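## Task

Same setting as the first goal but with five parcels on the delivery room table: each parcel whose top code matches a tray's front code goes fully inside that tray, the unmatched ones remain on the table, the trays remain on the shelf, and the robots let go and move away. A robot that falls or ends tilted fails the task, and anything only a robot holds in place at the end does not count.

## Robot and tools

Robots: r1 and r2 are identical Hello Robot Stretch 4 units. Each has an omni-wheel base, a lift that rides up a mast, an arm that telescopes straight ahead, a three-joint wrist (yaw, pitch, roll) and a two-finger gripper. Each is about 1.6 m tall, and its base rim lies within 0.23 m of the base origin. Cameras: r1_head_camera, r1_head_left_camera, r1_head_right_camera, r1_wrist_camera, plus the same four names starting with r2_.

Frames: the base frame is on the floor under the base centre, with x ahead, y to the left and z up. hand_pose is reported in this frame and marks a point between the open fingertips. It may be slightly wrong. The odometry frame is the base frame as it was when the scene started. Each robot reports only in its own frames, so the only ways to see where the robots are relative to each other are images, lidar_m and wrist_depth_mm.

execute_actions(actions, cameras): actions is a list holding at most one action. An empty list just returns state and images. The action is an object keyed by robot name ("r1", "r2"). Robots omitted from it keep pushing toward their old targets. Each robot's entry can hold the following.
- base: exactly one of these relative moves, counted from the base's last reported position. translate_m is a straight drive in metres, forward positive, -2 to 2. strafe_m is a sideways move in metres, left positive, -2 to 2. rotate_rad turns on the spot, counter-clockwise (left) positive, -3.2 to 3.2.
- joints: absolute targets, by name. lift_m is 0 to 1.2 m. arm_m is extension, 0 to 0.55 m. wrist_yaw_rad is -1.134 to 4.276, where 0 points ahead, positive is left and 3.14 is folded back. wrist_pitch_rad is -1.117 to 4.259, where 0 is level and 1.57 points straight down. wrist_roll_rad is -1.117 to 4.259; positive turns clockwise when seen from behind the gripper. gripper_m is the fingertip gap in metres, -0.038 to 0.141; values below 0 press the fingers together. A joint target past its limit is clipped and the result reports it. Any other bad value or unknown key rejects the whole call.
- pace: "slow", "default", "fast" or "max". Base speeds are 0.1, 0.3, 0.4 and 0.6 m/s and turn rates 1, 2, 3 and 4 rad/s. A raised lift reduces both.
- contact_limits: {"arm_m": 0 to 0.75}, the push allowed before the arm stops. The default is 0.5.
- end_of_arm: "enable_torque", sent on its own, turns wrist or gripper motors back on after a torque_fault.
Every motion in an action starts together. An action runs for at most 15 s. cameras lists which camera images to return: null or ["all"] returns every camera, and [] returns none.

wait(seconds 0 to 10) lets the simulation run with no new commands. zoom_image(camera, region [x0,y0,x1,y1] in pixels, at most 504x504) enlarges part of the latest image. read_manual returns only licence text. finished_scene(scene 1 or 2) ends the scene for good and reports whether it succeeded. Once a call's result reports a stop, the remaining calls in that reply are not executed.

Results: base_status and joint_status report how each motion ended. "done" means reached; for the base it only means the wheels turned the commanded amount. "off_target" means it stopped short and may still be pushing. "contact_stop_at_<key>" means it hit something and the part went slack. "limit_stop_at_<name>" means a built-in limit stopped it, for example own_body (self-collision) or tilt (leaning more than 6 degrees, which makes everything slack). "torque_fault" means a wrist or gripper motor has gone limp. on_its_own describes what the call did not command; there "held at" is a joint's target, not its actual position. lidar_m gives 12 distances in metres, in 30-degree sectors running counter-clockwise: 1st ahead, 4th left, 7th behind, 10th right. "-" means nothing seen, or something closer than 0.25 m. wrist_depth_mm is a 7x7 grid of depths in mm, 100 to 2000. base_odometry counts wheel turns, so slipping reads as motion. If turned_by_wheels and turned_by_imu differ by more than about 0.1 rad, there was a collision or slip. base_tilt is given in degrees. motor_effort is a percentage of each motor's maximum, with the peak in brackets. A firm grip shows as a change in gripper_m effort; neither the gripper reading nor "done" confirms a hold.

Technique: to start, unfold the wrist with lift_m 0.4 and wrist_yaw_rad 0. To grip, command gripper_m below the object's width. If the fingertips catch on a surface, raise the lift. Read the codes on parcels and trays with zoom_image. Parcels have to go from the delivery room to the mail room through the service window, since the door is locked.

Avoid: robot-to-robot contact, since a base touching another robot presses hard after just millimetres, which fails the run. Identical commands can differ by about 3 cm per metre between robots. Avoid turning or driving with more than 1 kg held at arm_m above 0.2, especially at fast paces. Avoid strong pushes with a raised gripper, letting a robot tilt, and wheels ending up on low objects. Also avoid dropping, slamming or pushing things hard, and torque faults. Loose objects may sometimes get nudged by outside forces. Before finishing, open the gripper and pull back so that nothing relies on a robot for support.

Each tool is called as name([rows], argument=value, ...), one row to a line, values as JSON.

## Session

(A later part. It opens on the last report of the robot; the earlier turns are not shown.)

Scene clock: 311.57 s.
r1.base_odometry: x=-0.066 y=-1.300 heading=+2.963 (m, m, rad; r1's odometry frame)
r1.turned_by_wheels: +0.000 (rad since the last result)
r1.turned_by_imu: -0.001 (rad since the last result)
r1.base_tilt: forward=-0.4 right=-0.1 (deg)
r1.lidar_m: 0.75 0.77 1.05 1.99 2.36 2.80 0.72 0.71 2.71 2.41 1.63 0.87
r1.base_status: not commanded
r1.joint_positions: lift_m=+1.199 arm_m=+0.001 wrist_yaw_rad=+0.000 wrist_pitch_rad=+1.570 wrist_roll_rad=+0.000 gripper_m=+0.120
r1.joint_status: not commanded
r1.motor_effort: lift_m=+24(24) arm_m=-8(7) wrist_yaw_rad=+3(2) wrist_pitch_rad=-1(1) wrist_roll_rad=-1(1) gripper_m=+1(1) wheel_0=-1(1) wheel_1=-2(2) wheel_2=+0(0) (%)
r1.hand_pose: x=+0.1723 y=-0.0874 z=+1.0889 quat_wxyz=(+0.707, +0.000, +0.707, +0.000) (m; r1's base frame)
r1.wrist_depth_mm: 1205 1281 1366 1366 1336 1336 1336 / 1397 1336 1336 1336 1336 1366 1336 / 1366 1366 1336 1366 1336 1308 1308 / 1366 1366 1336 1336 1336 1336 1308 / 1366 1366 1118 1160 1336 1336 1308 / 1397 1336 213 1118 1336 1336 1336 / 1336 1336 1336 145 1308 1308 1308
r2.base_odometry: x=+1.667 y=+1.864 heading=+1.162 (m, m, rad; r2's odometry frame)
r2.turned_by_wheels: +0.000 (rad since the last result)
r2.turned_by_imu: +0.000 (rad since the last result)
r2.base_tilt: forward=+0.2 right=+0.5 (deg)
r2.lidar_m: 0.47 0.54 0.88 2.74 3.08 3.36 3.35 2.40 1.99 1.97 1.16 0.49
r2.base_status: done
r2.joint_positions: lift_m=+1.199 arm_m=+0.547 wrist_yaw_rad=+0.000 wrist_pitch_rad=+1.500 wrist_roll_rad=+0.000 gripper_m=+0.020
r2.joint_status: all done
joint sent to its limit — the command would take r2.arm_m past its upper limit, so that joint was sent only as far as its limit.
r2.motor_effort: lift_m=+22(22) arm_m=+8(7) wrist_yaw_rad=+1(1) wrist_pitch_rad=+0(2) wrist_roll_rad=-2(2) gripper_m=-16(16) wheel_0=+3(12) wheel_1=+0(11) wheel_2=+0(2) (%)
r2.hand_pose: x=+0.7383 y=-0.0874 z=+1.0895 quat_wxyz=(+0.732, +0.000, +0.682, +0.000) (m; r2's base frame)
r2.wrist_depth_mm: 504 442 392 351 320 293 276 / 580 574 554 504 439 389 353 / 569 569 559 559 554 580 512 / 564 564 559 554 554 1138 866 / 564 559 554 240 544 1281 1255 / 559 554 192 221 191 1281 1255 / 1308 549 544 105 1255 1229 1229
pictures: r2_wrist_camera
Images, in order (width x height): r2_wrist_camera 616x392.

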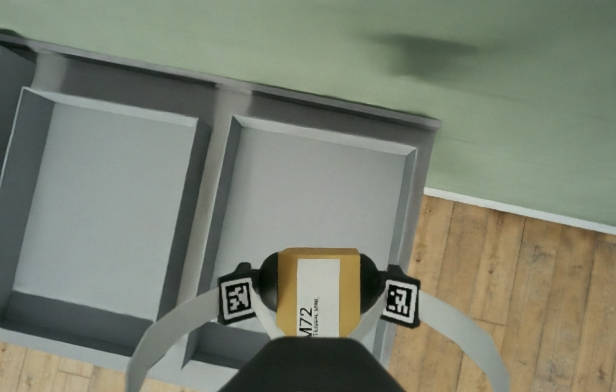

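Good.

execute_actions([
  {"r2":{"joints":{"lift_m":0.93}}},
], cameras=[])

execute_actions([
  {"r2":{"joints":{"gripper_m":0.08}}},
], cameras=[])

execute_actions([
  {"r2":{"joints":{"lift_m":1.15},"base":{"translate_m":-0.6}}},
], cameras=["r2_head_right_camera"])

Scene clock: 318.53 s.
r1.base_odometry: x=-0.066 y=-1.300 heading=+2.963 (m, m, rad; r1's odometry frame)
r1.turned_by_wheels: +0.000 (rad since the last result)
r1.turned_by_imu: -0.001 (rad since the last result)
r1.base_tilt: forward=-0.4 right=-0.2 (deg)
r1.lidar_m: 0.76 0.76 1.07 2.00 2.36 2.84 0.71 0.72 2.71 2.40 1.62 0.86
r1.base_status: not commanded
r1.joint_positions: lift_m=+1.199 arm_m=+0.001 wrist_yaw_rad=+0.000 wrist_pitch_rad=+1.570 wrist_roll_rad=+0.000 gripper_m=+0.120
r1.joint_status: not commanded
r1.motor_effort: lift_m=+24(24) arm_m=-7(8) wrist_yaw_rad=+2(2) wrist_pitch_rad=-1(0) wrist_roll_rad=-1(2) gripper_m=-3(0) wheel_0=-1(1) wheel_1=-2(2) wheel_2=+1(1) (%)
r1.hand_pose: x=+0.1723 y=-0.0874 z=+1.0889 quat_wxyz=(+0.707, +0.000, +0.707, +0.000) (m; r1's base frame)
r1.wrist_depth_mm: 1182 1281 1336 1336 1336 1366 1308 / 1397 1366 1366 1336 1366 1336 1308 / 1366 1366 1336 1336 1336 1336 1336 / 1336 1366 1366 1366 1336 1336 1308 / 1366 1366 1138 1118 1366 1336 1336 / 1366 1336 213 1118 1308 1308 1336 / 1336 1366 1366 145 1308 1308 1281
r2.base_odometry: x=+1.667 y=+1.864 heading=+1.162 (m, m, rad; r2's odometry frame)
r2.turned_by_wheels: +0.000 (rad since the last result)
r2.turned_by_imu: -0.001 (rad since the last result)
r2.base_tilt: forward=+0.1 right=+0.6 (deg)
r2.lidar_m: 0.51 0.57 0.87 2.75 3.09 3.37 3.34 2.42 1.99 1.97 1.16 0.51
r2.base_status: not commanded
r2.joint_positions: lift_m=+0.930 arm_m=+0.547 wrist_yaw_rad=+0.000 wrist_pitch_rad=+1.500 wrist_roll_rad=+0.000 gripper_m=+0.020
r2.joint_status: all done
r2.motor_effort: lift_m=+16(18) arm_m=+8(8) wrist_yaw_rad=+0(1) wrist_pitch_rad=-1(2) wrist_roll_rad=+0(1) gripper_m=-17(16) wheel_0=+2(2) wheel_1=+1(0) wheel_2=+0(0) (%)
r2.hand_pose: x=+0.7383 y=-0.0874 z=+0.8207 quat_wxyz=(+0.732, +0.000, +0.682, +0.000) (m; r2's base frame)
r2.wrist_depth_mm: 264 274 266 264 273 270 266 / 271 279 296 291 287 251 353 / 268 281 291 290 286 283 512 / 258 283 290 286 285 279 878 / 249 287 286 240 282 279 1025 / 249 286 192 221 191 260 1008 / 254 282 282 105 276 252 991
pictures: none
No camera images: the call's "cameras" was empty. Leave "cameras" out to get every camera's image.

Scene clock: 319.93 s.
r1.base_odometry: x=-0.066 y=-1.300 heading=+2.963 (m, m, rad; r1's odometry frame)
r1.turned_by_wheels: +0.000 (rad since the last result)
r1.turned_by_imu: +0.000 (rad since the last result)
r1.base_tilt: forward=-0.4 right=-0.1 (deg)
r1.lidar_m: 0.74 0.75 1.06 2.01 2.33 2.81 0.69 0.71 2.64 2.41 1.60 0.86
r1.base_status: not commanded
r1.joint_positions: lift_m=+1.199 arm_m=+0.001 wrist_yaw_rad=+0.000 wrist_pitch_rad=+1.570 wrist_roll_rad=+0.000 gripper_m=+0.120
r1.joint_status: not commanded
r1.motor_effort: lift_m=+24(24) arm_m=-8(7) wrist_yaw_rad=+2(2) wrist_pitch_rad=-1(1) wrist_roll_rad=-1(1) gripper_m=+2(3) wheel_0=-1(1) wheel_1=-2(2) wheel_2=+0(0) (%)
r1.hand_pose: x=+0.1723 y=-0.0874 z=+1.0889 quat_wxyz=(+0.707, +0.000, +0.707, +0.000) (m; r1's base frame)
r1.wrist_depth_mm: 1229 1281 1366 1366 1336 1336 1336 / 1366 1336 1366 1366 1336 1308 1308 / 1366 1366 1366 1336 1336 1336 1336 / 1366 1397 1366 1336 1336 1336 1336 / 1366 1336 1138 1138 1308 1336 1308 / 1366 1366 213 1118 1336 1336 1308 / 1366 1336 1366 145 1336 1308 1336
r2.base_odometry: x=+1.667 y=+1.864 heading=+1.162 (m, m, rad; r2's odometry frame)
r2.turned_by_wheels: +0.000 (rad since the last result)
r2.turned_by_imu: +0.000 (rad since the last result)
r2.base_tilt: forward=+0.2 right=+0.5 (deg)
r2.lidar_m: 0.49 0.57 0.91 2.75 3.08 3.37 3.35 2.45 2.00 1.98 1.16 0.49
r2.base_status: not commanded
r2.joint_positions: lift_m=+0.930 arm_m=+0.547 wrist_yaw_rad=+0.000 wrist_pitch_rad=+1.500 wrist_roll_rad=+0.000 gripper_m=+0.080
r2.joint_status: all done
r2.motor_effort: lift_m=+16(16) arm_m=+8(8) wrist_yaw_rad=+1(0) wrist_pitch_rad=-1(1) wrist_roll_rad=-2(1) gripper_m=-3(13) wheel_0=+2(2) wheel_1=+0(1) wheel_2=+0(0) (%)
r2.hand_pose: x=+0.7383 y=-0.0874 z=+0.8207 quat_wxyz=(+0.732, +0.000, +0.682, +0.000) (m; r2's base frame)
r2.wrist_depth_mm: 264 273 265 265 274 270 266 / 271 279 294 291 289 251 353 / 268 281 291 289 287 283 512 / 258 283 290 286 285 279 866 / 249 287 286 281 282 279 1008 / 250 285 201 232 201 265 1008 / 254 283 282 105 276 263 991
pictures: none
No camera images: the call's "cameras" was empty. Leave "cameras" out to get every camera's image.

Scene clock: 323.43 s.
r1.base_odometry: x=-0.066 y=-1.300 heading=+2.963 (m, m, rad; r1's odometry frame)
r1.turned_by_wheels: +0.000 (rad since the last result)
r1.turned_by_imu: -0.001 (rad since the last result)
r1.base_tilt: forward=-0.5 right=-0.2 (deg)
r1.lidar_m: 0.75 0.77 1.06 1.96 2.33 2.83 0.71 0.70 2.67 2.38 1.62 0.85
r1.base_status: not commanded
r1.joint_positions: lift_m=+1.199 arm_m=+0.001 wrist_yaw_rad=+0.000 wrist_pitch_rad=+1.570 wrist_roll_rad=+0.000 gripper_m=+0.120
r1.joint_status: not commanded
r1.motor_effort: lift_m=+24(24) arm_m=-7(8) wrist_yaw_rad=+2(2) wrist_pitch_rad=+0(1) wrist_roll_rad=-1(2) gripper_m=-1(1) wheel_0=-1(1) wheel_1=-2(2) wheel_2=+0(0) (%)
r1.hand_pose: x=+0.1723 y=-0.0874 z=+1.0889 quat_wxyz=(+0.707, +0.000, +0.707, +0.000) (m; r1's base frame)
r1.wrist_depth_mm: 1205 1281 1366 1366 1336 1336 1336 / 1366 1336 1366 1336 1366 1336 1308 / 1366 1366 1336 1366 1336 1336 1308 / 1366 1336 1366 1336 1336 1308 1308 / 1366 1366 1118 1118 1336 1308 1308 / 1336 1366 213 1118 1366 1336 1308 / 1336 1336 1336 144 1336 1336 1308
r2.base_odometry: x=+1.428 y=+1.314 heading=+1.162 (m, m, rad; r2's odometry frame)
r2.turned_by_wheels: +0.000 (rad since the last result)
r2.turned_by_imu: -0.002 (rad since the last result)
r2.base_tilt: forward=+0.2 right=+0.5 (deg)
r2.lidar_m: 1.08 1.22 2.75 2.87 3.16 2.72 2.76 2.28 1.87 1.86 1.89 1.53
r2.base_status: done
r2.joint_positions: lift_m=+1.150 arm_m=+0.547 wrist_yaw_rad=+0.000 wrist_pitch_rad=+1.500 wrist_roll_rad=+0.000 gripper_m=+0.080
r2.joint_status: all done
r2.motor_effort: lift_m=+22(22) arm_m=+8(8) wrist_yaw_rad=+1(1) wrist_pitch_rad=-2(1) wrist_roll_rad=-2(2) gripper_m=-3(4) wheel_0=-4(8) wheel_1=-1(8) wheel_2=+2(12) (%)
r2.hand_pose: x=+0.7383 y=-0.0874 z=+1.0402 quat_wxyz=(+0.732, +0.000, +0.682, +0.000) (m; r2's base frame)
r2.wrist_depth_mm: 1366 1336 1308 1308 1281 1255 1160 / 1336 1308 1281 1281 1281 1255 1255 / 1336 1308 1281 1281 1255 1255 1229 / 1281 1281 1281 1281 1255 1255 1229 / 1281 1281 1281 1255 1229 1255 1229 / 1281 1255 200 1255 201 1229 1205 / 1281 1255 1255 105 1205 1229 1205
pictures: r2_head_right_camera
Images, in order (width x height): r2_head_right_camera 420x672.

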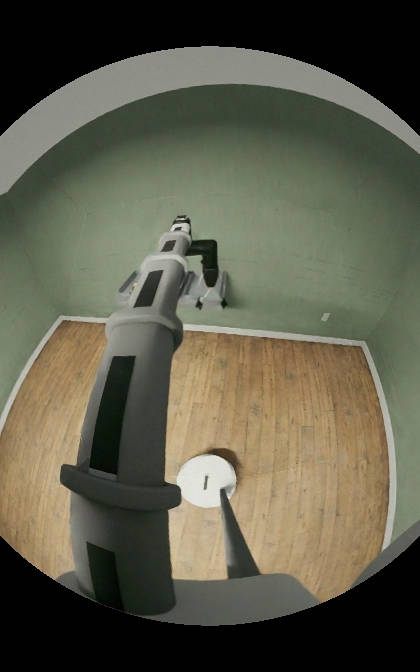

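finished_scene(scene=2)

The scene is finished: the task was done.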